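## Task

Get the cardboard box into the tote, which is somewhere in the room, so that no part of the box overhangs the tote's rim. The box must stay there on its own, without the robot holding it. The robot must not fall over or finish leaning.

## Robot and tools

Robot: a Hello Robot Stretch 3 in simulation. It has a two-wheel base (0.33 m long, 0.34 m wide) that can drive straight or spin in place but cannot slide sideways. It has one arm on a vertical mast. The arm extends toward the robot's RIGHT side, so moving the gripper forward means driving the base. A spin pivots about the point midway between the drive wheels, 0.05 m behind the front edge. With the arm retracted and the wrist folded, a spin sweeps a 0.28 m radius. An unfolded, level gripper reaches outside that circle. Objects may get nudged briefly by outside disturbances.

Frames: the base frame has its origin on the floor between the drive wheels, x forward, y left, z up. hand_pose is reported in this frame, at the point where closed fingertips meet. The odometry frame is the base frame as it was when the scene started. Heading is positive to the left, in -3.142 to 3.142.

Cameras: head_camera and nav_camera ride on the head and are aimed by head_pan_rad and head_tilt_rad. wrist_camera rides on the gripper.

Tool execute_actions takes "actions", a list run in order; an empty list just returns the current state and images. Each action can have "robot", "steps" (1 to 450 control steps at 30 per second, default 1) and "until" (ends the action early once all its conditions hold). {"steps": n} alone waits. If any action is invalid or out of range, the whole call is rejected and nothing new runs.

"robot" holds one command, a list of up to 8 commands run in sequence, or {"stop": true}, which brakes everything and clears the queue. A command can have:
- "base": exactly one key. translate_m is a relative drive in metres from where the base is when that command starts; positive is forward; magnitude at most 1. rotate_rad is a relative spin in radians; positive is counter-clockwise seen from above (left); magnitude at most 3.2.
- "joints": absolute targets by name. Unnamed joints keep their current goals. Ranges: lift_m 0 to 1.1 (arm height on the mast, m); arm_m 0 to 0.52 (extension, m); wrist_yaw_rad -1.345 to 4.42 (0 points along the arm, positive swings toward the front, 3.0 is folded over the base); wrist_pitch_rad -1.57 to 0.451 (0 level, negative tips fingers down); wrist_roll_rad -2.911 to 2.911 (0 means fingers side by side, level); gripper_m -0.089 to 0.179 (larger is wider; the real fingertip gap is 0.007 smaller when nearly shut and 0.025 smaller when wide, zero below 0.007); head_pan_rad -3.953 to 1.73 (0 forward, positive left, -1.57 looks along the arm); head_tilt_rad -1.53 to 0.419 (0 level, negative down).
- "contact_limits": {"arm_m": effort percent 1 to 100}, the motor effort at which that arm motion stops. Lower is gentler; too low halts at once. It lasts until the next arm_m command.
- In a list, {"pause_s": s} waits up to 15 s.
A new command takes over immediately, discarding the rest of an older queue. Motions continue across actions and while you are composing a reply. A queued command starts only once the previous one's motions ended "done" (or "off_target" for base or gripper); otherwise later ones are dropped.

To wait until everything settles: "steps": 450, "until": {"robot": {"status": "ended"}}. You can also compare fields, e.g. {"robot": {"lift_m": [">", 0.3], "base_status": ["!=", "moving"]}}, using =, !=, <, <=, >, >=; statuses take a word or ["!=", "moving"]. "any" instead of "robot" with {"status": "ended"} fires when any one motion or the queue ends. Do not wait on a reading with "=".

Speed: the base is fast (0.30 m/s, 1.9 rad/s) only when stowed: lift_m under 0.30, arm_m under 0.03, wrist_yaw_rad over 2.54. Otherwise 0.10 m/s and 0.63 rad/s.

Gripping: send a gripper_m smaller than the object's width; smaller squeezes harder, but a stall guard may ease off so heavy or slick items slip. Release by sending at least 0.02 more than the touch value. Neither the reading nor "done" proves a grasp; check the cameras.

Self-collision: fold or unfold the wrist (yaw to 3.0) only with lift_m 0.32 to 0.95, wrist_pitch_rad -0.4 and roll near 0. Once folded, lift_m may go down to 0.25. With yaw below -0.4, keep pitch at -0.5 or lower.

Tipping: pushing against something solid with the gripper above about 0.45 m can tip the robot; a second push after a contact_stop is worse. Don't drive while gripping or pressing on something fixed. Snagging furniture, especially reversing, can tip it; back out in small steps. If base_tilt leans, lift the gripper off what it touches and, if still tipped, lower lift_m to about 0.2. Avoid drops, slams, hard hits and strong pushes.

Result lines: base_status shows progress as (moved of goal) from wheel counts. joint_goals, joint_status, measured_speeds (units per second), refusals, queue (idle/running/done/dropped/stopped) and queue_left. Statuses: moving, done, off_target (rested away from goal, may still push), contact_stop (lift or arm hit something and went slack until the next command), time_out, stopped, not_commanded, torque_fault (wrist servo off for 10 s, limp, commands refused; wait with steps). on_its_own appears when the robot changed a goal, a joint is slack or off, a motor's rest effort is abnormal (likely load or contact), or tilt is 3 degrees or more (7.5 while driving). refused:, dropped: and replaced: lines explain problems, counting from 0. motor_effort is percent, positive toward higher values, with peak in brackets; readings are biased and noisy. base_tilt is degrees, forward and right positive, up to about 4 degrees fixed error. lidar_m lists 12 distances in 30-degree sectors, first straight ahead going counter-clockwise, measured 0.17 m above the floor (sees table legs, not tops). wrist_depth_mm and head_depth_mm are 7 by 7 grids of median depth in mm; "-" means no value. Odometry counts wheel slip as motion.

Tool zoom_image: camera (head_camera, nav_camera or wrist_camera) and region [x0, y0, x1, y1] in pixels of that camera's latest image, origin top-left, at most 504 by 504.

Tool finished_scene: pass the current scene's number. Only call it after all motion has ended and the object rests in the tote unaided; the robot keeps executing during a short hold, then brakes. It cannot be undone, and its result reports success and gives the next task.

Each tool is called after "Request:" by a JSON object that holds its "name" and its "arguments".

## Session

Request:
{"name": "execute_actions", "arguments": {"actions": []}}

Scene clock: 0.00 s.
robot.base_odometry: x=+0.000 y=+0.000 heading=+0.000 (m, m, rad; robot's odometry frame)
robot.turned_by_wheels: +0.000 (rad since the last result)
robot.turned_by_imu: +0.000 (rad since the last result)
robot.base_tilt: forward=+0.0 right=-0.3 (deg)
robot.lidar_m: 1.19 0.88 0.87 2.40 1.79 1.10 1.30 2.35 0.70 0.70 0.96 1.74
robot.head_depth_mm: 1832 1866 1886 1901 1893 1882 1836 / 1923 1973 1981 2010 1961 1978 1859 / 2004 2098 2099 2139 2102 2115 1936 / 2002 2206 2218 2264 1842 1688 1678 / 1985 2347 2378 2411 1705 1403 1404 / 1957 2491 2557 2603 1722 1200 1204 / 1962 2671 2729 2786 1756 1078 1049
robot.base_status: not_commanded
robot.joint_positions: lift_m=+0.594 arm_m=+0.002 wrist_yaw_rad=+2.797 wrist_pitch_rad=-0.325 wrist_roll_rad=-0.009 gripper_m=+0.037 head_pan_rad=-0.006 head_tilt_rad=-0.024
robot.joint_goals: lift_m=+0.594 arm_m=+0.002 wrist_yaw_rad=+2.797 wrist_pitch_rad=-0.325 wrist_roll_rad=-0.009 gripper_m=+0.037 head_pan_rad=-0.006 head_tilt_rad=-0.024
robot.joint_status: lift_m=not_commanded arm_m=not_commanded wrist_yaw_rad=not_commanded wrist_pitch_rad=not_commanded wrist_roll_rad=not_commanded gripper_m=not_commanded head_pan_rad=not_commanded head_tilt_rad=not_commanded
robot.measured_speeds: translate_m=+0.000 rotate_rad=+0.000 lift_m=+0.000 arm_m=+0.000 wrist_yaw_rad=+0.000 wrist_pitch_rad=+0.000 wrist_roll_rad=+0.000 head_pan_rad=+0.000 head_tilt_rad=+0.000
robot: refusals=0 queue=idle queue_left=0
robot.motor_effort: left_wheel=+1 right_wheel=-1 lift_m=+26 arm_m=-1 wrist_yaw_rad=+0 wrist_pitch_rad=+4 wrist_roll_rad=+1 gripper_m=-1 head_pan_rad=+0 head_tilt_rad=+1 (%)
robot.hand_pose: x=+0.0582 y=+0.0745 z=+0.6279 quat_wxyz=(+0.233, +0.704, -0.006, +0.671) (m; robot's base frame)
robot.wrist_depth_mm: - - - - - 706 659 / - - - - - 752 705 / - - - - - 798 725 / - - - - - 847 797 / - - - - - 921 822 / 943 947 - 977 970 948 893 / 795 - 782 796 784 790 803
pictures: head_camera (sideways: a quarter turn clockwise sets it upright), nav_camera (sideways: a quarter turn counterclockwise sets it upright), wrist_camera
Images, in order (width x height): head_camera 896x504, nav_camera 672x504, wrist_camera 644x364.

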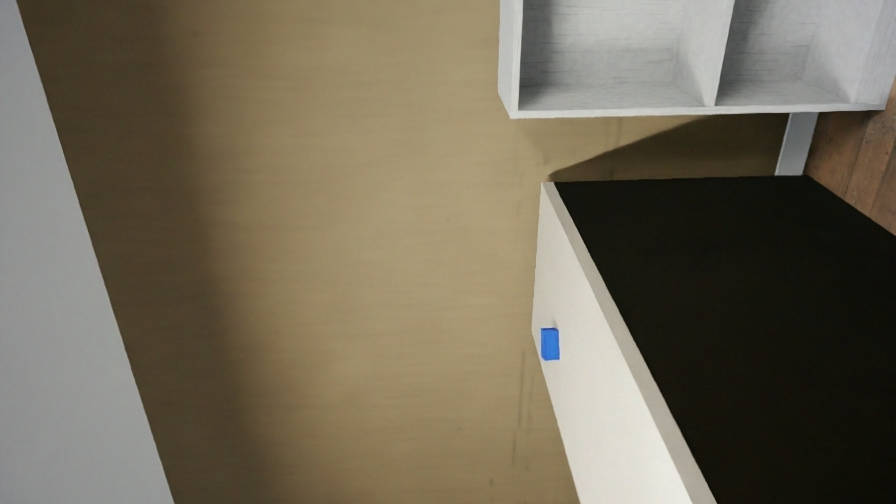

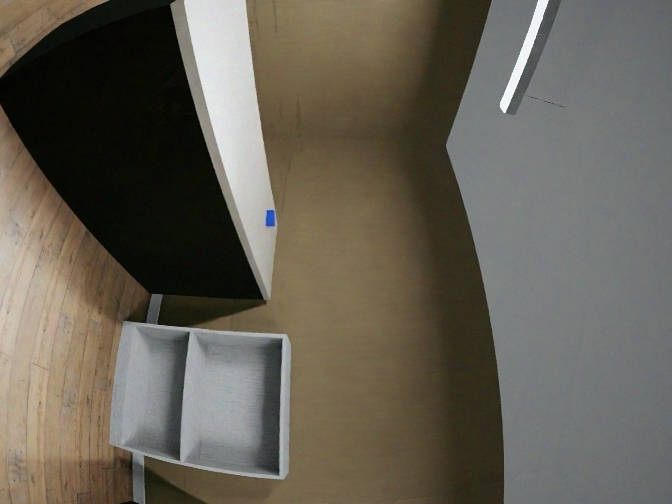

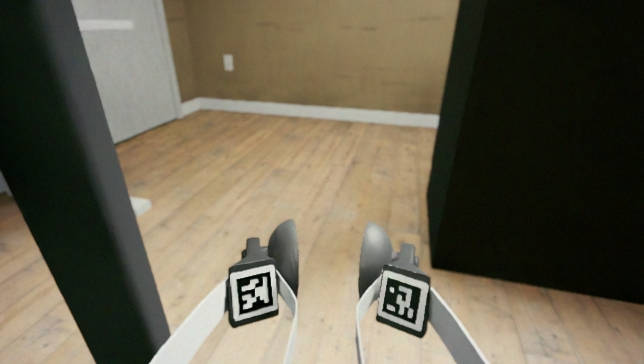

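Request:
{"name": "execute_actions", "arguments": {"actions": [{"robot":{"joints":{"head_pan_rad":-1.9,"head_tilt_rad":-0.6,"lift_m":0.28}},"steps":450,"until":{"robot":{"head_pan_rad_status":"done"}}}]}}

Request:
{"name": "execute_actions", "arguments": {"actions": [{"robot":{"joints":{"head_pan_rad":-3.5,"head_tilt_rad":-0.6}},"steps":450,"until":{"robot":{"status":"ended"}}}]}}

Scene clock: 6.27 s.
robot.base_odometry: x=+0.000 y=+0.000 heading=+0.000 (m, m, rad; robot's odometry frame)
robot.turned_by_wheels: +0.000 (rad since the last result)
robot.turned_by_imu: +0.001 (rad since the last result)
robot.base_tilt: forward=+0.4 right=-0.3 (deg)
robot.lidar_m: 1.19 0.87 0.87 2.41 1.80 1.10 1.30 2.36 0.70 0.70 0.97 1.74
robot.head_depth_mm: 1856 2034 2283 2226 1743 1429 1201 / 1880 2076 2328 2228 1739 1422 1206 / 1928 2124 2377 2235 1745 1430 1209 / 1939 2136 1099 1173 1336 1357 1213 / 1982 2174 937 811 940 1135 1211 / 2016 2220 943 828 972 1178 1212 / 2055 2254 946 850 999 1221 1212
robot.base_status: not_commanded
robot.joint_positions: lift_m=+0.469 arm_m=+0.002 wrist_yaw_rad=+2.797 wrist_pitch_rad=-0.325 wrist_roll_rad=-0.009 gripper_m=+0.037 head_pan_rad=-1.893 head_tilt_rad=-0.593
robot.joint_goals: lift_m=+0.280 arm_m=+0.002 wrist_yaw_rad=+2.797 wrist_pitch_rad=-0.325 wrist_roll_rad=-0.009 gripper_m=+0.037 head_pan_rad=-1.900 head_tilt_rad=-0.600
robot.joint_status: lift_m=moving arm_m=not_commanded wrist_yaw_rad=not_commanded wrist_pitch_rad=not_commanded wrist_roll_rad=not_commanded gripper_m=not_commanded head_pan_rad=done head_tilt_rad=done
robot.measured_speeds: translate_m=+0.000 rotate_rad=+0.000 lift_m=-0.110 arm_m=+0.000 wrist_yaw_rad=+0.000 wrist_pitch_rad=+0.000 wrist_roll_rad=+0.000 head_pan_rad=+0.000 head_tilt_rad=+0.000
robot: refusals=0 queue=running queue_left=0
robot.motor_effort: left_wheel=+1(1) right_wheel=-1(1) lift_m=+22(26) arm_m=-1(1) wrist_yaw_rad=+0(0) wrist_pitch_rad=+4(4) wrist_roll_rad=+1(1) gripper_m=+0(2) head_pan_rad=-4(49) head_tilt_rad=-2(24) (%)
robot.hand_pose: x=+0.0582 y=+0.0745 z=+0.5029 quat_wxyz=(+0.233, +0.704, -0.006, +0.671) (m; robot's base frame)
robot.wrist_depth_mm: - - - - - 702 672 / - - - - - 747 702 / - - - - - 790 745 / - - - - - 858 804 / 955 - - - - 885 831 / 776 789 825 816 800 779 792 / 659 - 657 676 642 666 685
pictures: head_camera (sideways: a quarter turn clockwise sets it upright), nav_camera (sideways: a quarter turn counterclockwise sets it upright), wrist_camera
Images, in order (width x height): head_camera 896x504, nav_camera 672x504, wrist_camera 644x364.

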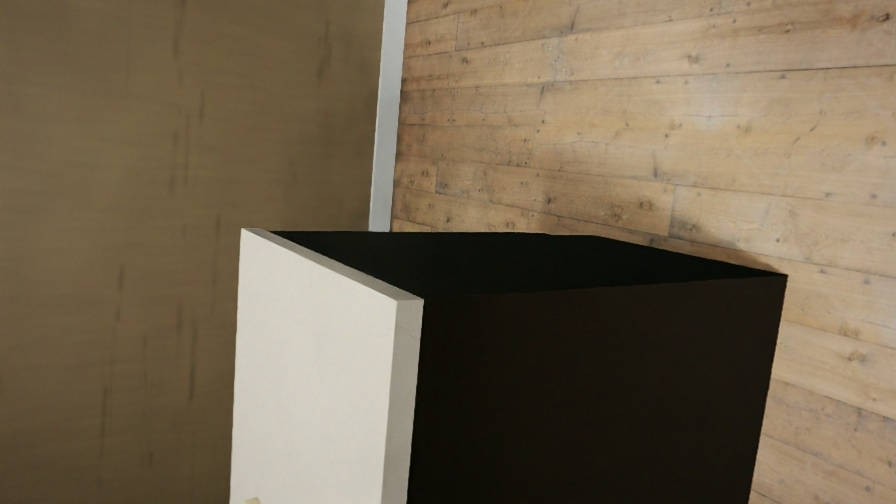

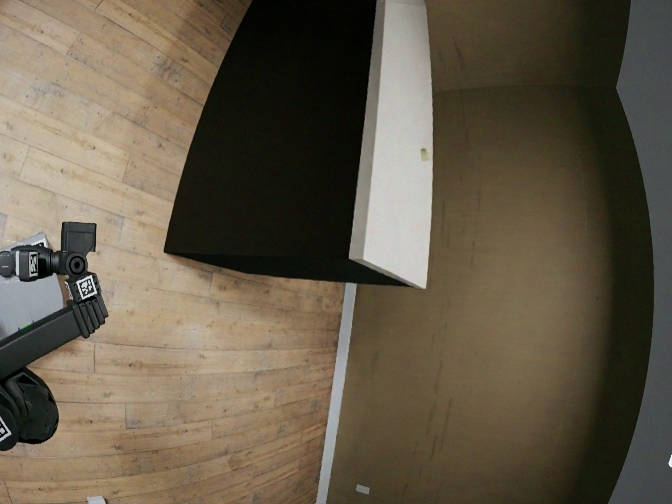

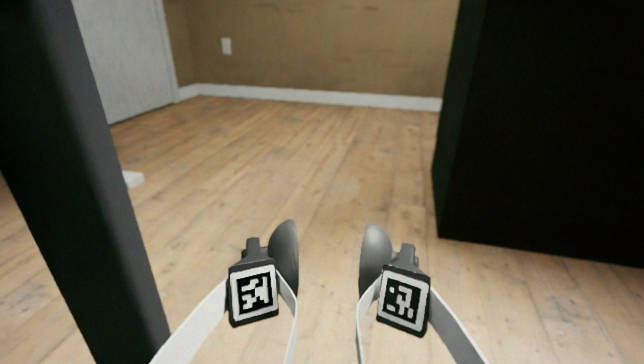

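Scene clock: 8.43 s.
robot.base_odometry: x=+0.000 y=+0.000 heading=+0.000 (m, m, rad; robot's odometry frame)
robot.turned_by_wheels: +0.000 (rad since the last result)
robot.turned_by_imu: +0.000 (rad since the last result)
robot.base_tilt: forward=+0.3 right=-0.2 (deg)
robot.lidar_m: 1.18 0.87 0.86 2.41 1.79 1.10 1.30 2.36 0.70 0.70 0.97 1.75
robot.head_depth_mm: 1409 1563 1375 1127 1730 1424 1202 / 1433 1581 1379 1300 1689 1423 1204 / 1455 1612 1392 1332 1735 1431 1211 / 1470 1638 1395 1947 1699 1434 1209 / 1495 1661 1404 1564 1705 1431 1208 / 1507 1682 1805 2077 1751 1439 1212 / 1532 1710 1933 2134 1758 1436 1215
robot.base_status: not_commanded
robot.joint_positions: lift_m=+0.280 arm_m=+0.002 wrist_yaw_rad=+2.797 wrist_pitch_rad=-0.326 wrist_roll_rad=-0.009 gripper_m=+0.037 head_pan_rad=-3.493 head_tilt_rad=-0.593
robot.joint_goals: lift_m=+0.280 arm_m=+0.002 wrist_yaw_rad=+2.797 wrist_pitch_rad=-0.326 wrist_roll_rad=-0.009 gripper_m=+0.037 head_pan_rad=-3.500 head_tilt_rad=-0.600
robot.joint_status: lift_m=done arm_m=not_commanded wrist_yaw_rad=not_commanded wrist_pitch_rad=not_commanded wrist_roll_rad=not_commanded gripper_m=not_commanded head_pan_rad=done head_tilt_rad=done
robot.measured_speeds: translate_m=+0.000 rotate_rad=+0.000 lift_m=+0.000 arm_m=+0.000 wrist_yaw_rad=+0.000 wrist_pitch_rad=+0.000 wrist_roll_rad=+0.000 head_pan_rad=+0.000 head_tilt_rad=+0.000
robot: refusals=0 queue=done queue_left=0
robot.motor_effort: left_wheel=+1(1) right_wheel=+0(1) lift_m=+22(23) arm_m=-1(1) wrist_yaw_rad=-1(1) wrist_pitch_rad=+4(4) wrist_roll_rad=+1(0) gripper_m=+0(0) head_pan_rad=-3(52) head_tilt_rad=-3(2) (%)
robot.hand_pose: x=+0.0582 y=+0.0745 z=+0.3141 quat_wxyz=(+0.233, +0.704, -0.006, +0.671) (m; robot's base frame)
robot.wrist_depth_mm: - - - - - 708 651 / - - - - - 753 710 / - - - - - 771 741 / - 888 891 896 895 831 798 / - 708 671 694 702 689 697 / 531 551 574 549 556 555 552 / 462 - - 460 457 464 460
pictures: head_camera (sideways: a quarter turn clockwise sets it upright), nav_camera (sideways: a quarter turn counterclockwise sets it upright), wrist_camera
Images, in order (width x height): head_camera 896x504, nav_camera 672x504, wrist_camera 644x364.

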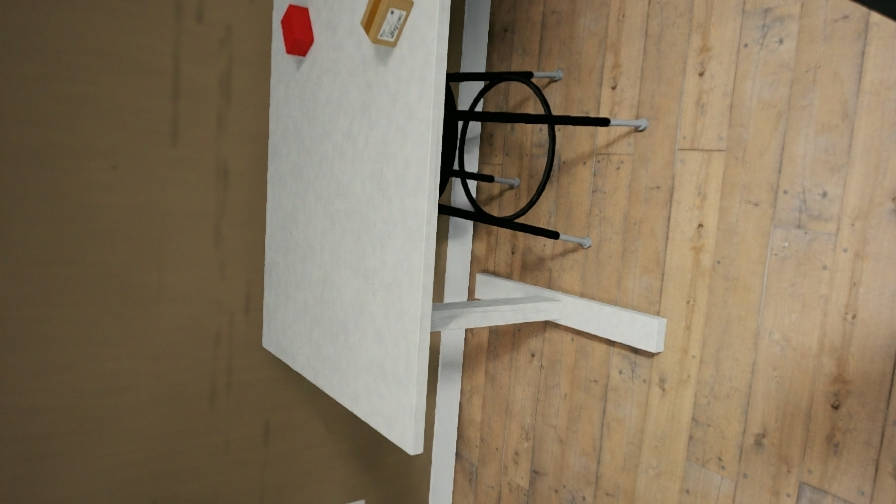

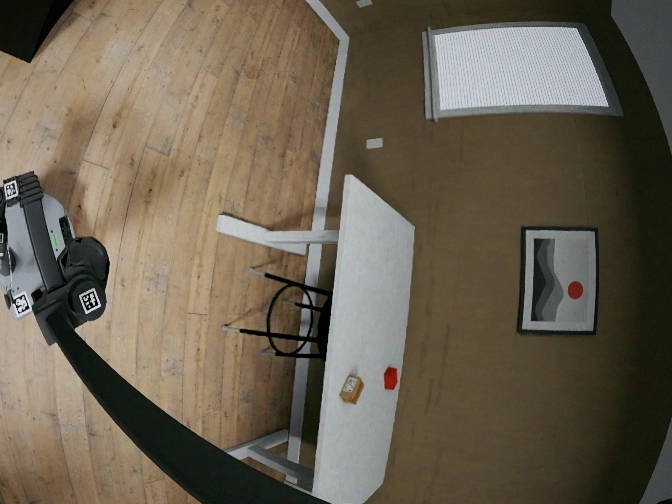

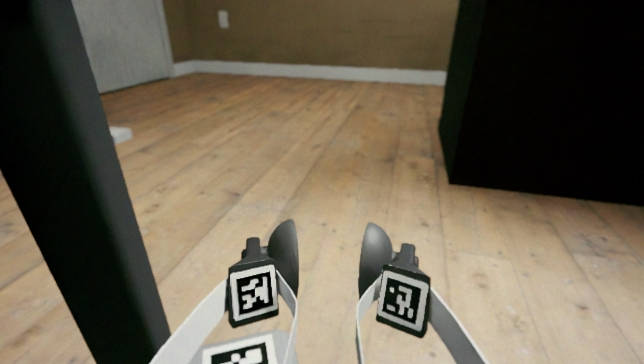

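Request:
{"name": "execute_actions", "arguments": {"actions": [{"robot":{"base":{"rotate_rad":-1.05},"joints":{"head_pan_rad":-1.57,"head_tilt_rad":-0.75,"wrist_pitch_rad":-0.4}},"steps":450,"until":{"robot":{"base_status":"done"}}},{"robot":[{"base":{"translate_m":-0.48},"joints":{"lift_m":0.9}},{"base":{"rotate_rad":-0.965},"joints":{"wrist_yaw_rad":0,"gripper_m":0.175}}],"steps":450,"until":{"robot":{"status":"ended"}}}]}}

Scene clock: 33.30 s.
robot.base_odometry: x=-0.239 y=+0.416 heading=-2.015 (m, m, rad; robot's odometry frame)
robot.turned_by_wheels: -2.015 (rad since the last result)
robot.turned_by_imu: -2.045 (rad since the last result)
robot.base_tilt: forward=+0.2 right=-0.4 (deg)
robot.lidar_m: 2.51 1.09 1.43 1.77 0.86 0.95 2.24 1.68 1.06 0.68 0.88 2.07
robot.head_depth_mm: 1105 1239 1039 822 - - - / 1114 1239 1041 823 - - - / 1118 1246 1039 782 - - - / 1121 1252 1041 813 - - 1119 / 1131 1263 1041 824 1447 1306 1140 / 1128 1267 1043 823 1432 1313 1147 / 1140 1272 1046 824 1433 1308 1142
robot.base_status: done (rotate_rad -0.9648 of -0.9650)
robot.joint_positions: lift_m=+0.900 arm_m=+0.002 wrist_yaw_rad=+0.003 wrist_pitch_rad=-0.415 wrist_roll_rad=-0.009 gripper_m=+0.175 head_pan_rad=-1.577 head_tilt_rad=-0.742
robot.joint_goals: lift_m=+0.900 arm_m=+0.002 wrist_yaw_rad=+0.000 wrist_pitch_rad=-0.400 wrist_roll_rad=-0.009 gripper_m=+0.175 head_pan_rad=-1.570 head_tilt_rad=-0.750
robot.joint_status: lift_m=done arm_m=not_commanded wrist_yaw_rad=done wrist_pitch_rad=done wrist_roll_rad=not_commanded gripper_m=done head_pan_rad=done head_tilt_rad=done
robot.measured_speeds: translate_m=+0.000 rotate_rad=+0.000 lift_m=+0.000 arm_m=+0.000 wrist_yaw_rad=+0.000 wrist_pitch_rad=+0.000 wrist_roll_rad=+0.000 head_pan_rad=+0.000 head_tilt_rad=+0.000
robot: refusals=0 queue=done queue_left=0
robot.motor_effort: left_wheel=+4(12) right_wheel=-4(10) lift_m=+29(31) arm_m=-1(1) wrist_yaw_rad=-4(3) wrist_pitch_rad=+4(5) wrist_roll_rad=+0(1) gripper_m=+0(97) head_pan_rad=+4(52) head_tilt_rad=-4(12) (%)
robot.hand_pose: x=-0.0208 y=-0.3716 z=+0.9132 quat_wxyz=(+0.695, +0.148, -0.688, -0.144) (m; robot's base frame)
robot.wrist_depth_mm: - - - 960 882 878 837 / - - - - - 923 897 / - 761 751 754 784 762 770 / 555 571 575 575 578 568 575 / 443 475 455 455 434 449 460 / - - 411 394 380 377 392 / - - - - - - -
pictures: head_camera (sideways: a quarter turn clockwise sets it upright), nav_camera (sideways: a quarter turn counterclockwise sets it upright), wrist_camera
Images, in order (width x height): head_camera 896x504, nav_camera 672x504, wrist_camera 644x364.

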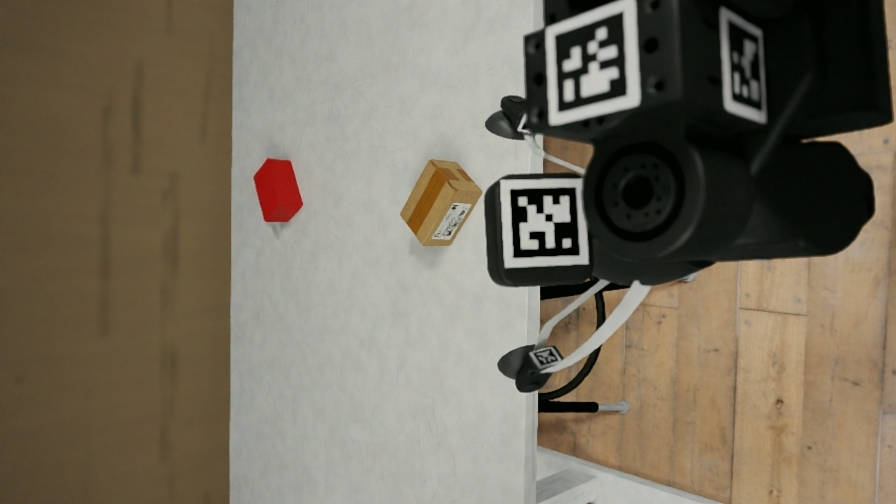

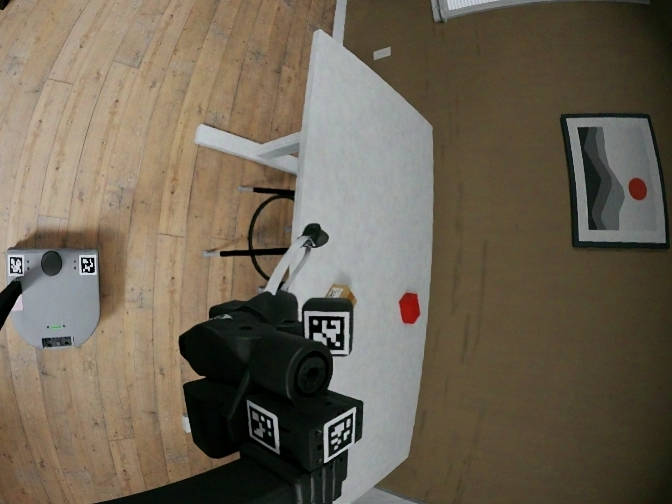

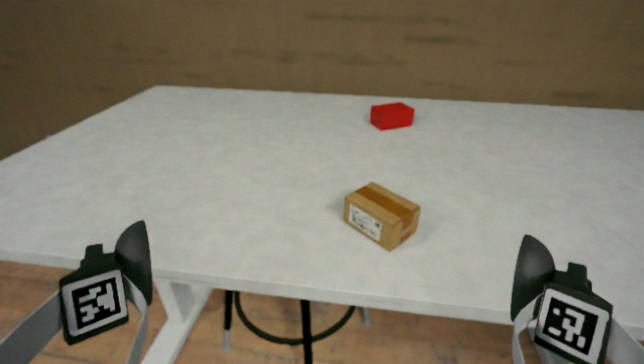

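Request:
{"name": "zoom_image", "arguments": {"camera": "head_camera", "region": [380,140,510,270]}}

Region (380, 140, 510, 270) of head_camera's 896x504 image, scaled by 3.877, with more detail than that image has.

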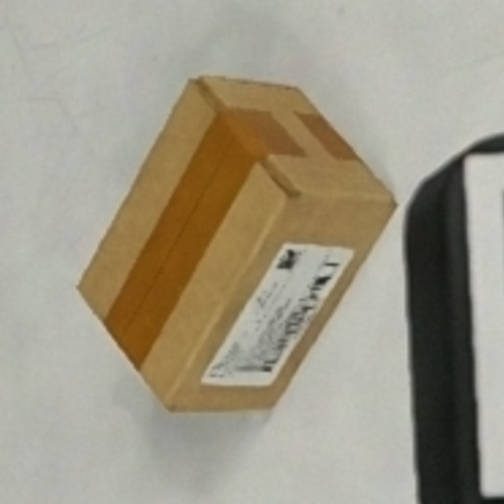

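Request:
{"name": "execute_actions", "arguments": {"actions": [{"robot":[{"base":{"translate_m":-0.183},"joints":{"wrist_pitch_rad":-0.75,"wrist_yaw_rad":0.86,"arm_m":0.373}},{"joints":{"lift_m":0.84}}],"steps":450,"until":{"robot":{"status":"ended"}}}]}}

Scene clock: 51.23 s.
robot.base_odometry: x=-0.160 y=+0.582 heading=-2.015 (m, m, rad; robot's odometry frame)
robot.turned_by_wheels: +0.000 (rad since the last result)
robot.turned_by_imu: +0.001 (rad since the last result)
robot.base_tilt: forward=+0.4 right=-0.4 (deg)
robot.lidar_m: 2.69 1.26 1.71 1.25 0.83 0.97 2.06 1.67 0.95 0.94 0.71 2.04
robot.head_depth_mm: 1096 1220 1038 846 - - 1119 / 1098 1224 1123 - 1468 1312 1138 / 1102 1225 965 825 1467 1309 1140 / 1108 1239 - 796 1468 1315 1142 / 1109 1244 1077 775 1467 1315 1140 / 1118 1248 1043 803 1433 1315 1146 / 1120 1255 1044 823 1431 1306 1143
robot.base_status: done (translate_m -0.1830 of -0.1830)
robot.joint_positions: lift_m=+0.840 arm_m=+0.373 wrist_yaw_rad=+0.858 wrist_pitch_rad=-0.759 wrist_roll_rad=-0.009 gripper_m=+0.175 head_pan_rad=-1.577 head_tilt_rad=-0.742
robot.joint_goals: lift_m=+0.840 arm_m=+0.373 wrist_yaw_rad=+0.860 wrist_pitch_rad=-0.750 wrist_roll_rad=-0.009 gripper_m=+0.175 head_pan_rad=-1.570 head_tilt_rad=-0.750
robot.joint_status: lift_m=done arm_m=done wrist_yaw_rad=done wrist_pitch_rad=done wrist_roll_rad=not_commanded gripper_m=done head_pan_rad=done head_tilt_rad=done
robot.measured_speeds: translate_m=+0.000 rotate_rad=+0.000 lift_m=+0.000 arm_m=+0.000 wrist_yaw_rad=+0.000 wrist_pitch_rad=+0.000 wrist_roll_rad=+0.000 head_pan_rad=+0.000 head_tilt_rad=+0.000
robot: refusals=0 queue=done queue_left=0
robot.motor_effort: left_wheel=+4(4) right_wheel=-4(8) lift_m=+23(27) arm_m=+4(4) wrist_yaw_rad=+3(5) wrist_pitch_rad=+3(4) wrist_roll_rad=+0(0) gripper_m=+0(2) head_pan_rad=+4(3) head_tilt_rad=-4(3) (%)
robot.hand_pose: x=+0.1065 y=-0.6285 z=+0.7850 quat_wxyz=(+0.709, +0.511, -0.485, +0.037) (m; robot's base frame)
robot.wrist_depth_mm: - 433 440 430 425 424 425 / - 363 360 359 362 352 351 / - 312 310 308 305 301 302 / - 270 269 269 267 265 264 / - 245 239 184 232 237 234 / 951 215 215 165 210 212 216 / 835 200 196 150 191 192 -
pictures: head_camera (sideways: a quarter turn clockwise sets it upright), nav_camera (sideways: a quarter turn counterclockwise sets it upright), wrist_camera
Images, in order (width x height): head_camera 896x504, nav_camera 672x504, wrist_camera 644x364.

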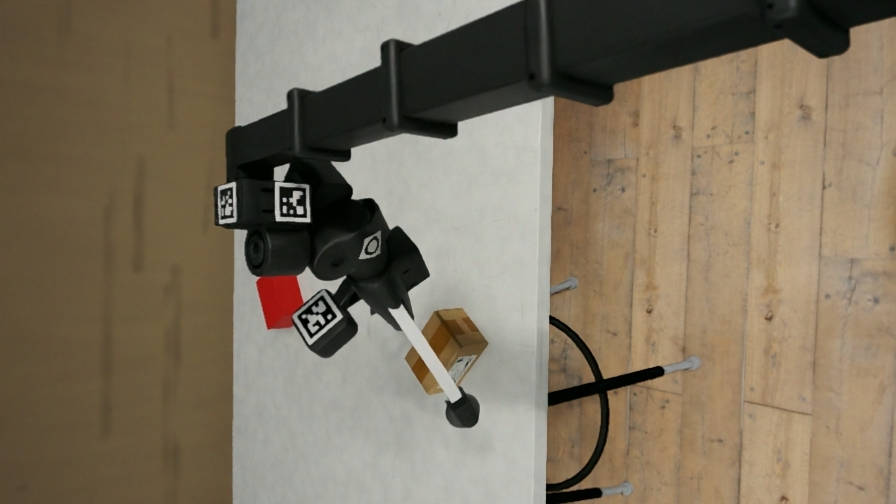

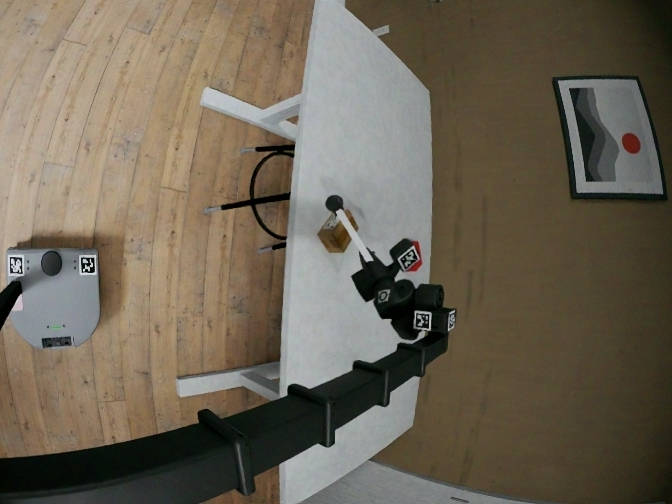

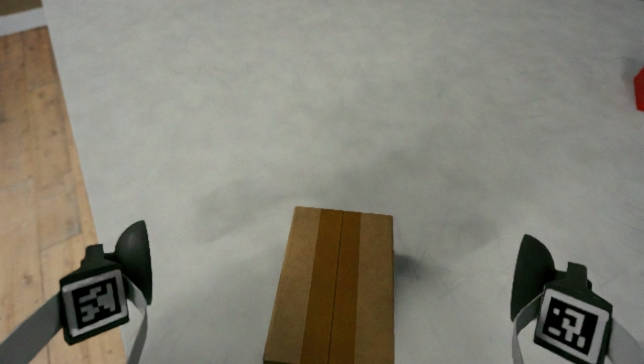

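Request:
{"name": "execute_actions", "arguments": {"actions": [{"robot":[{"joints":{"lift_m":0.794}},{"joints":{"gripper_m":0.015}},{"joints":{"lift_m":0.86}},{"joints":{"arm_m":0.0,"head_pan_rad":-3.6,"head_tilt_rad":-0.6}}],"steps":450,"until":{"robot":{"status":"ended"}}}]}}

Scene clock: 63.93 s.
robot.base_odometry: x=-0.160 y=+0.582 heading=-2.015 (m, m, rad; robot's odometry frame)
robot.turned_by_wheels: +0.000 (rad since the last result)
robot.turned_by_imu: +0.002 (rad since the last result)
robot.base_tilt: forward=+0.2 right=-0.5 (deg)
robot.lidar_m: 2.69 1.26 1.72 1.25 0.84 0.97 2.06 1.67 0.95 0.94 0.71 2.04
robot.head_depth_mm: 2141 2370 950 966 1000 - - / 2046 2248 1075 1135 - - - / 1972 2198 2417 2291 - - - / 1894 2101 2380 2295 - - - / 1810 2011 2241 2202 - - - / 1744 1927 2129 2212 1905 - - / 1681 1855 2048 2186 1794 - 1198
robot.base_status: done (translate_m -0.1830 of -0.1830)
robot.joint_positions: lift_m=+0.860 arm_m=+0.002 wrist_yaw_rad=+0.859 wrist_pitch_rad=-0.766 wrist_roll_rad=-0.009 gripper_m=+0.016 head_pan_rad=-3.593 head_tilt_rad=-0.606
robot.joint_goals: lift_m=+0.860 arm_m=+0.000 wrist_yaw_rad=+0.860 wrist_pitch_rad=-0.750 wrist_roll_rad=-0.009 gripper_m=+0.015 head_pan_rad=-3.600 head_tilt_rad=-0.600
robot.joint_status: lift_m=done arm_m=done wrist_yaw_rad=done wrist_pitch_rad=done wrist_roll_rad=not_commanded gripper_m=done head_pan_rad=done head_tilt_rad=done
robot.measured_speeds: translate_m=+0.000 rotate_rad=+0.000 lift_m=+0.000 arm_m=+0.000 wrist_yaw_rad=+0.000 wrist_pitch_rad=+0.000 wrist_roll_rad=+0.000 head_pan_rad=+0.000 head_tilt_rad=+0.000
robot: refusals=0 queue=done queue_left=0
robot.motor_effort: left_wheel=+4(4) right_wheel=-4(4) lift_m=+29(30) arm_m=-5(4) wrist_yaw_rad=+2(2) wrist_pitch_rad=+5(5) wrist_roll_rad=+1(0) gripper_m=-23(98) head_pan_rad=-4(54) head_tilt_rad=+2(10) (%)
robot.hand_pose: x=+0.1056 y=-0.2569 z=+0.8035 quat_wxyz=(+0.709, +0.513, -0.483, +0.035) (m; robot's base frame)
robot.wrist_depth_mm: - - - - 455 460 464 / - - - - 414 386 387 / - - - - - 340 329 / - - - 155 - - 293 / - - - 138 145 - - / 934 940 125 125 123 907 924 / 859 868 836 113 819 849 831
pictures: head_camera (sideways: a quarter turn clockwise sets it upright), nav_camera (sideways: a quarter turn counterclockwise sets it upright), wrist_camera
Images, in order (width x height): head_camera 896x504, nav_camera 672x504, wrist_camera 644x364.

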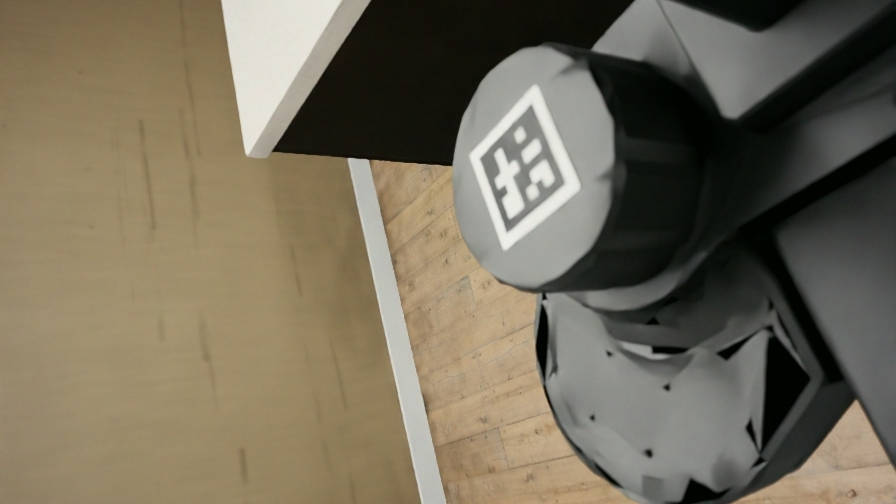

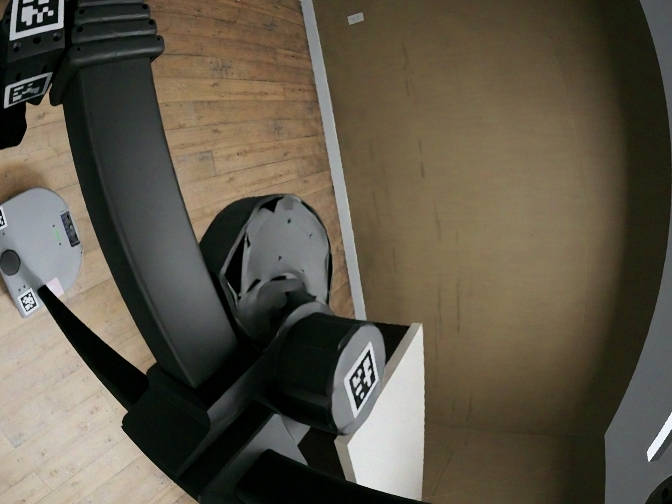

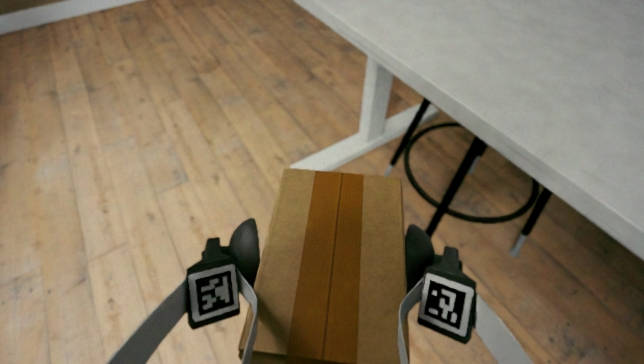

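Request:
{"name": "execute_actions", "arguments": {"actions": [{"robot":[{"base":{"translate_m":-0.2},"joints":{"wrist_pitch_rad":-0.4,"wrist_yaw_rad":2.65,"head_pan_rad":1.45,"head_tilt_rad":-0.55}},{"base":{"translate_m":-0.5},"joints":{"lift_m":0.28}},{"base":{"translate_m":-0.65}}],"steps":450,"until":{"robot":{"status":"ended"}}}]}}

Scene clock: 85.27 s.
robot.base_odometry: x=+0.419 y=+1.801 heading=-2.015 (m, m, rad; robot's odometry frame)
robot.turned_by_wheels: +0.000 (rad since the last result)
robot.turned_by_imu: +0.000 (rad since the last result)
robot.base_tilt: forward=+0.3 right=-0.3 (deg)
robot.lidar_m: 2.54 0.97 0.81 1.97 0.94 0.73 0.72 0.77 1.13 1.16 1.11 1.12
robot.head_depth_mm: 2224 1797 1011 878 995 1177 1221 / 2197 1808 1154 1138 1184 1324 1230 / 2192 2052 1788 1910 1745 1474 1230 / 2186 2402 2675 2372 1804 1463 1234 / 2161 2395 2634 2363 1810 1465 1232 / 2144 2371 2644 2368 1815 1471 1237 / 2134 2348 2517 2293 1817 1475 1232
robot.base_status: done (translate_m -0.6500 of -0.6500)
robot.joint_positions: lift_m=+0.280 arm_m=+0.002 wrist_yaw_rad=+2.647 wrist_pitch_rad=-0.425 wrist_roll_rad=-0.009 gripper_m=+0.016 head_pan_rad=+1.443 head_tilt_rad=-0.557
robot.joint_goals: lift_m=+0.280 arm_m=+0.000 wrist_yaw_rad=+2.650 wrist_pitch_rad=-0.400 wrist_roll_rad=-0.009 gripper_m=+0.015 head_pan_rad=+1.450 head_tilt_rad=-0.550
robot.joint_status: lift_m=done arm_m=done wrist_yaw_rad=done wrist_pitch_rad=done wrist_roll_rad=not_commanded gripper_m=done head_pan_rad=done head_tilt_rad=done
robot.measured_speeds: translate_m=+0.000 rotate_rad=+0.000 lift_m=+0.000 arm_m=+0.000 wrist_yaw_rad=+0.000 wrist_pitch_rad=+0.000 wrist_roll_rad=+0.000 head_pan_rad=+0.000 head_tilt_rad=+0.000
robot: refusals=0 queue=done queue_left=0
robot.motor_effort: left_wheel=+4(10) right_wheel=-4(10) lift_m=+23(30) arm_m=-5(5) wrist_yaw_rad=+2(5) wrist_pitch_rad=+7(7) wrist_roll_rad=+1(1) gripper_m=-22(23) head_pan_rad=+4(50) head_tilt_rad=+1(8) (%)
robot.hand_pose: x=+0.0848 y=+0.0497 z=+0.2912 quat_wxyz=(+0.314, +0.704, -0.023, +0.637) (m; robot's base frame)
robot.wrist_depth_mm: - - - 800 803 921 - / - - - 926 918 - - / 966 - - 888 920 - - / 732 742 711 156 737 746 760 / - 583 599 139 146 593 586 / - 499 - 125 124 500 492 / - - 112 113 403 422 432
pictures: head_camera (sideways: a quarter turn clockwise sets it upright), nav_camera (sideways: a quarter turn counterclockwise sets it upright), wrist_camera
Images, in order (width x height): head_camera 896x504, nav_camera 672x504, wrist_camera 644x364.

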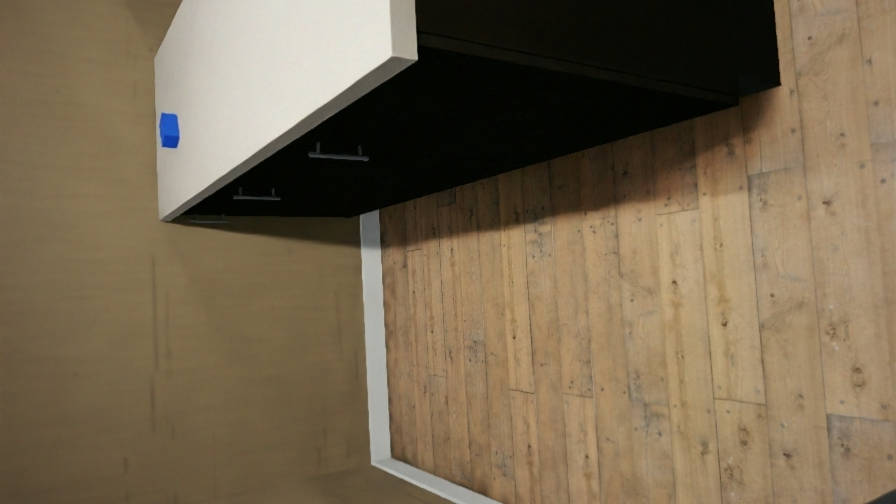

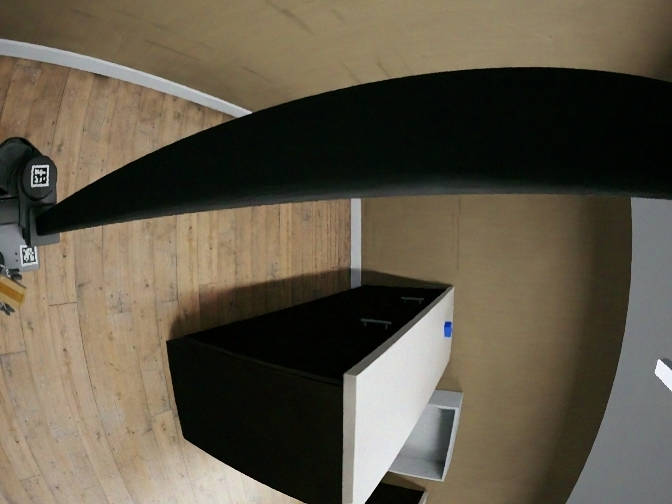

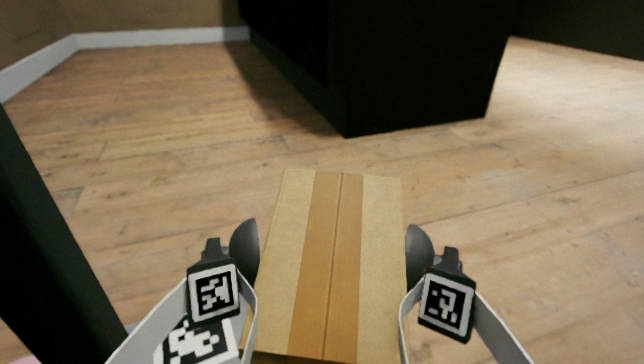

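Request:
{"name": "execute_actions", "arguments": {"actions": [{"robot":[{"base":{"translate_m":1.0}},{"base":{"translate_m":1.0}}],"steps":450,"until":{"robot":{"status":"ended"}}},{"robot":[{"base":{"translate_m":1.0}},{"base":{"translate_m":0.45}}],"steps":450,"until":{"robot":{"status":"ended"}}}]}}

Scene clock: 109.53 s.
robot.base_odometry: x=-1.062 y=-1.315 heading=-2.015 (m, m, rad; robot's odometry frame)
robot.turned_by_wheels: +0.000 (rad since the last result)
robot.turned_by_imu: +0.009 (rad since the last result)
robot.base_tilt: forward=+0.2 right=-0.4 (deg)
robot.lidar_m: 0.61 0.66 0.97 1.20 0.59 0.67 2.62 1.64 1.52 1.50 0.80 0.62
robot.head_depth_mm: 1435 1474 1514 1555 1578 1432 1223 / 1875 2039 2108 2141 1794 1422 1224 / 1913 2125 2335 2360 1803 1394 1228 / 1900 2109 2336 2359 1809 1449 1233 / 1884 2082 2311 2363 1811 1471 1230 / 1873 2065 2246 2220 1825 1476 1237 / 1856 1891 1553 1493 1440 1396 1241
robot.base_status: done (translate_m +0.4500 of +0.4500)
robot.joint_positions: lift_m=+0.280 arm_m=+0.002 wrist_yaw_rad=+2.647 wrist_pitch_rad=-0.425 wrist_roll_rad=-0.009 gripper_m=+0.016 head_pan_rad=+1.443 head_tilt_rad=-0.557
robot.joint_goals: lift_m=+0.280 arm_m=+0.000 wrist_yaw_rad=+2.650 wrist_pitch_rad=-0.400 wrist_roll_rad=-0.009 gripper_m=+0.015 head_pan_rad=+1.450 head_tilt_rad=-0.550
robot.joint_status: lift_m=done arm_m=done wrist_yaw_rad=done wrist_pitch_rad=done wrist_roll_rad=not_commanded gripper_m=done head_pan_rad=done head_tilt_rad=done
robot.measured_speeds: translate_m=+0.000 rotate_rad=+0.000 lift_m=+0.000 arm_m=+0.000 wrist_yaw_rad=+0.000 wrist_pitch_rad=+0.000 wrist_roll_rad=+0.000 head_pan_rad=+0.000 head_tilt_rad=+0.000
robot: refusals=0 queue=done queue_left=0
robot.motor_effort: left_wheel=+3(11) right_wheel=-3(7) lift_m=+24(23) arm_m=-5(5) wrist_yaw_rad=+2(3) wrist_pitch_rad=+7(7) wrist_roll_rad=+0(0) gripper_m=-23(22) head_pan_rad=+4(4) head_tilt_rad=+2(3) (%)
robot.hand_pose: x=+0.0847 y=+0.0497 z=+0.2912 quat_wxyz=(+0.314, +0.704, -0.023, +0.637) (m; robot's base frame)
robot.wrist_depth_mm: - - - - 877 632 485 / - - - - 913 644 494 / 906 - 939 - 890 675 508 / 753 732 733 157 745 686 528 / - 593 613 138 146 587 516 / - 505 - 124 124 494 504 / - - 113 113 401 431 423
pictures: head_camera (sideways: a quarter turn clockwise sets it upright), nav_camera (sideways: a quarter turn counterclockwise sets it upright), wrist_camera
Images, in order (width x height): head_camera 896x504, nav_camera 672x504, wrist_camera 644x364.

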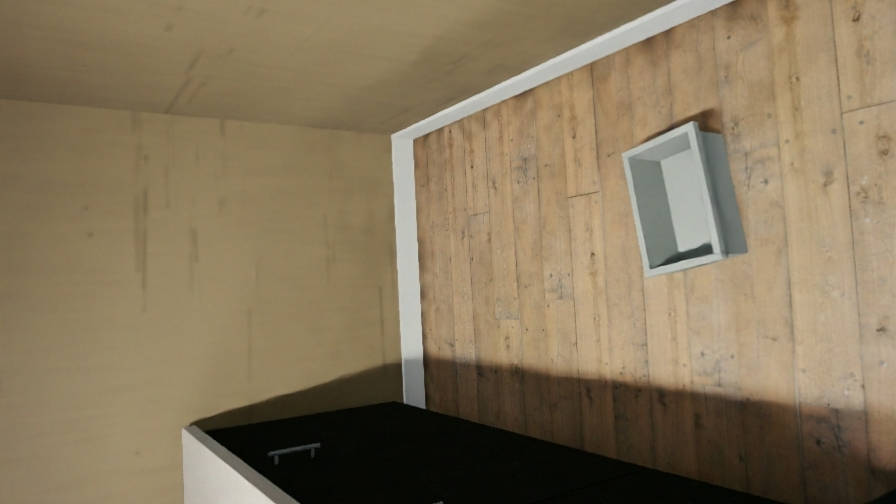

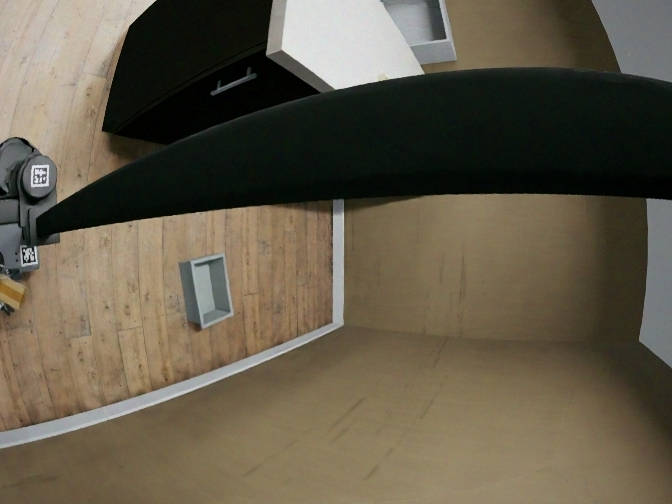

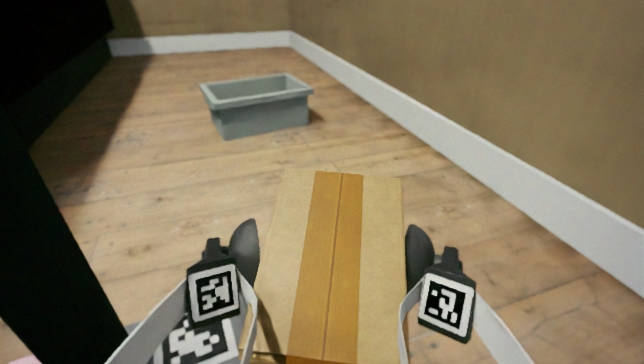

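Request:
{"name": "execute_actions", "arguments": {"actions": [{"robot":[{"base":{"rotate_rad":1.30},"joints":{"head_pan_rad":-1.57,"head_tilt_rad":-1.05}},{"base":{"translate_m":0.30}},{"base":{"rotate_rad":1.515}},{"joints":{"lift_m":0.33}},{"joints":{"wrist_yaw_rad":0.35}},{"joints":{"arm_m":0.42,"wrist_pitch_rad":-1.0,"lift_m":0.27}}],"steps":450,"until":{"robot":{"status":"ended"}}}]}}

Scene clock: 136.57 s.
robot.base_odometry: x=-0.836 y=-1.512 heading=+0.800 (m, m, rad; robot's odometry frame)
robot.turned_by_wheels: +2.815 (rad since the last result)
robot.turned_by_imu: +2.860 (rad since the last result)
robot.base_tilt: forward=+0.2 right=-0.2 (deg)
robot.lidar_m: 0.49 2.91 1.87 1.79 1.08 0.64 0.56 0.56 0.66 0.62 0.90 0.53
robot.head_depth_mm: 925 1002 1095 1204 1278 1196 1108 / 1128 1246 1394 1416 1318 1201 - / 1455 1647 1623 1458 1325 1220 - / 1908 1889 1636 1368 1315 1219 - / 1916 1887 1649 1412 1301 1192 1090 / 1864 1873 1643 1457 1311 1191 1084 / 1797 1878 1634 1457 1306 1187 1090
robot.base_status: done (rotate_rad +1.5148 of +1.5150)
robot.joint_positions: lift_m=+0.270 arm_m=+0.420 wrist_yaw_rad=+0.351 wrist_pitch_rad=-1.010 wrist_roll_rad=-0.009 gripper_m=+0.016 head_pan_rad=-1.564 head_tilt_rad=-1.038
robot.joint_goals: lift_m=+0.270 arm_m=+0.420 wrist_yaw_rad=+0.350 wrist_pitch_rad=-1.000 wrist_roll_rad=-0.009 gripper_m=+0.015 head_pan_rad=-1.570 head_tilt_rad=-1.050
robot.joint_status: lift_m=done arm_m=done wrist_yaw_rad=done wrist_pitch_rad=done wrist_roll_rad=not_commanded gripper_m=done head_pan_rad=done head_tilt_rad=done
robot.measured_speeds: translate_m=+0.000 rotate_rad=+0.000 lift_m=+0.000 arm_m=+0.000 wrist_yaw_rad=+0.000 wrist_pitch_rad=+0.000 wrist_roll_rad=+0.000 head_pan_rad=+0.000 head_tilt_rad=+0.000
robot: refusals=0 queue=done queue_left=0
robot.motor_effort: left_wheel=-2(8) right_wheel=+2(9) lift_m=+23(31) arm_m=+3(5) wrist_yaw_rad=-2(4) wrist_pitch_rad=+3(4) wrist_roll_rad=+1(1) gripper_m=-22(21) head_pan_rad=-3(53) head_tilt_rad=-5(23) (%)
robot.hand_pose: x=+0.0183 y=-0.6736 z=+0.1790 quat_wxyz=(+0.672, +0.446, -0.546, -0.227) (m; robot's base frame)
robot.wrist_depth_mm: 482 483 472 472 459 459 455 / 440 429 424 425 421 421 421 / 398 402 395 397 390 391 383 / 373 275 303 157 275 353 361 / 356 256 347 138 145 264 336 / 324 258 125 124 124 221 318 / 298 238 292 113 288 227 299
pictures: head_camera (sideways: a quarter turn clockwise sets it upright), nav_camera (sideways: a quarter turn counterclockwise sets it upright), wrist_camera
Images, in order (width x height): head_camera 896x504, nav_camera 672x504, wrist_camera 644x364.

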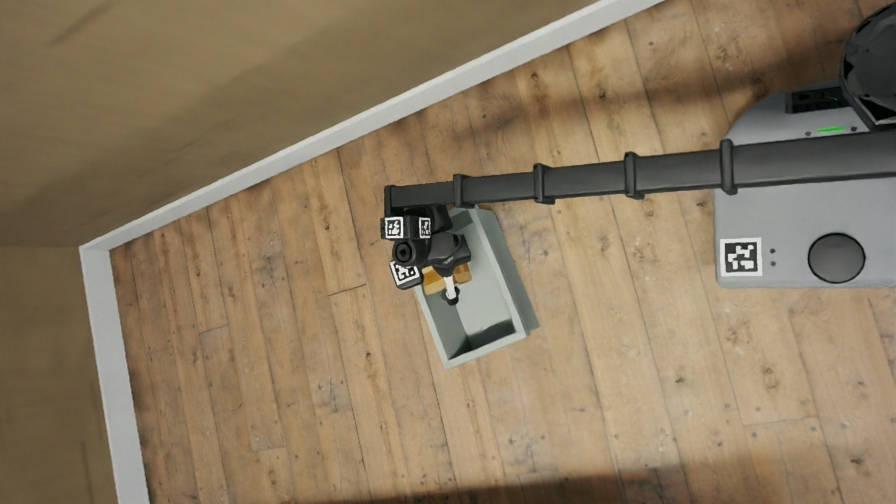

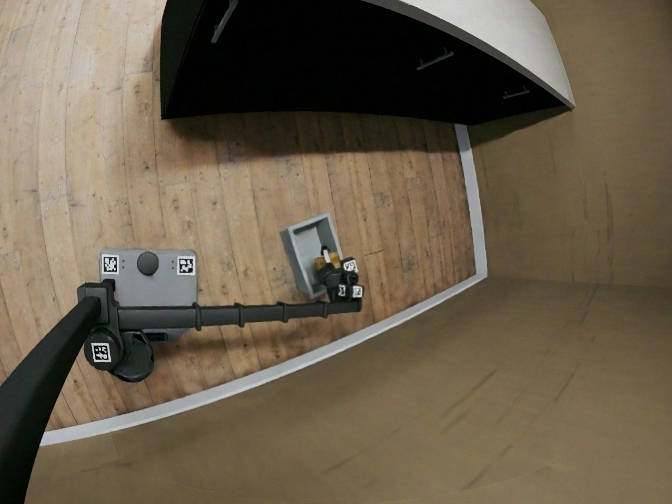

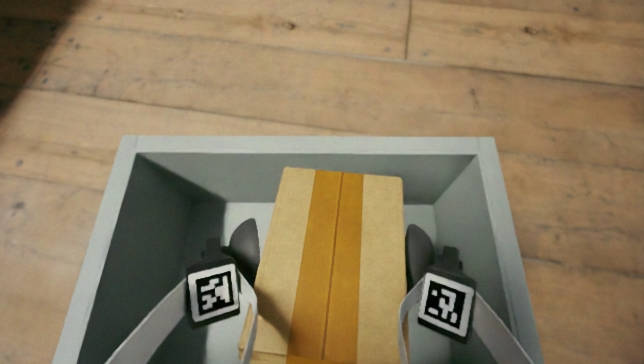

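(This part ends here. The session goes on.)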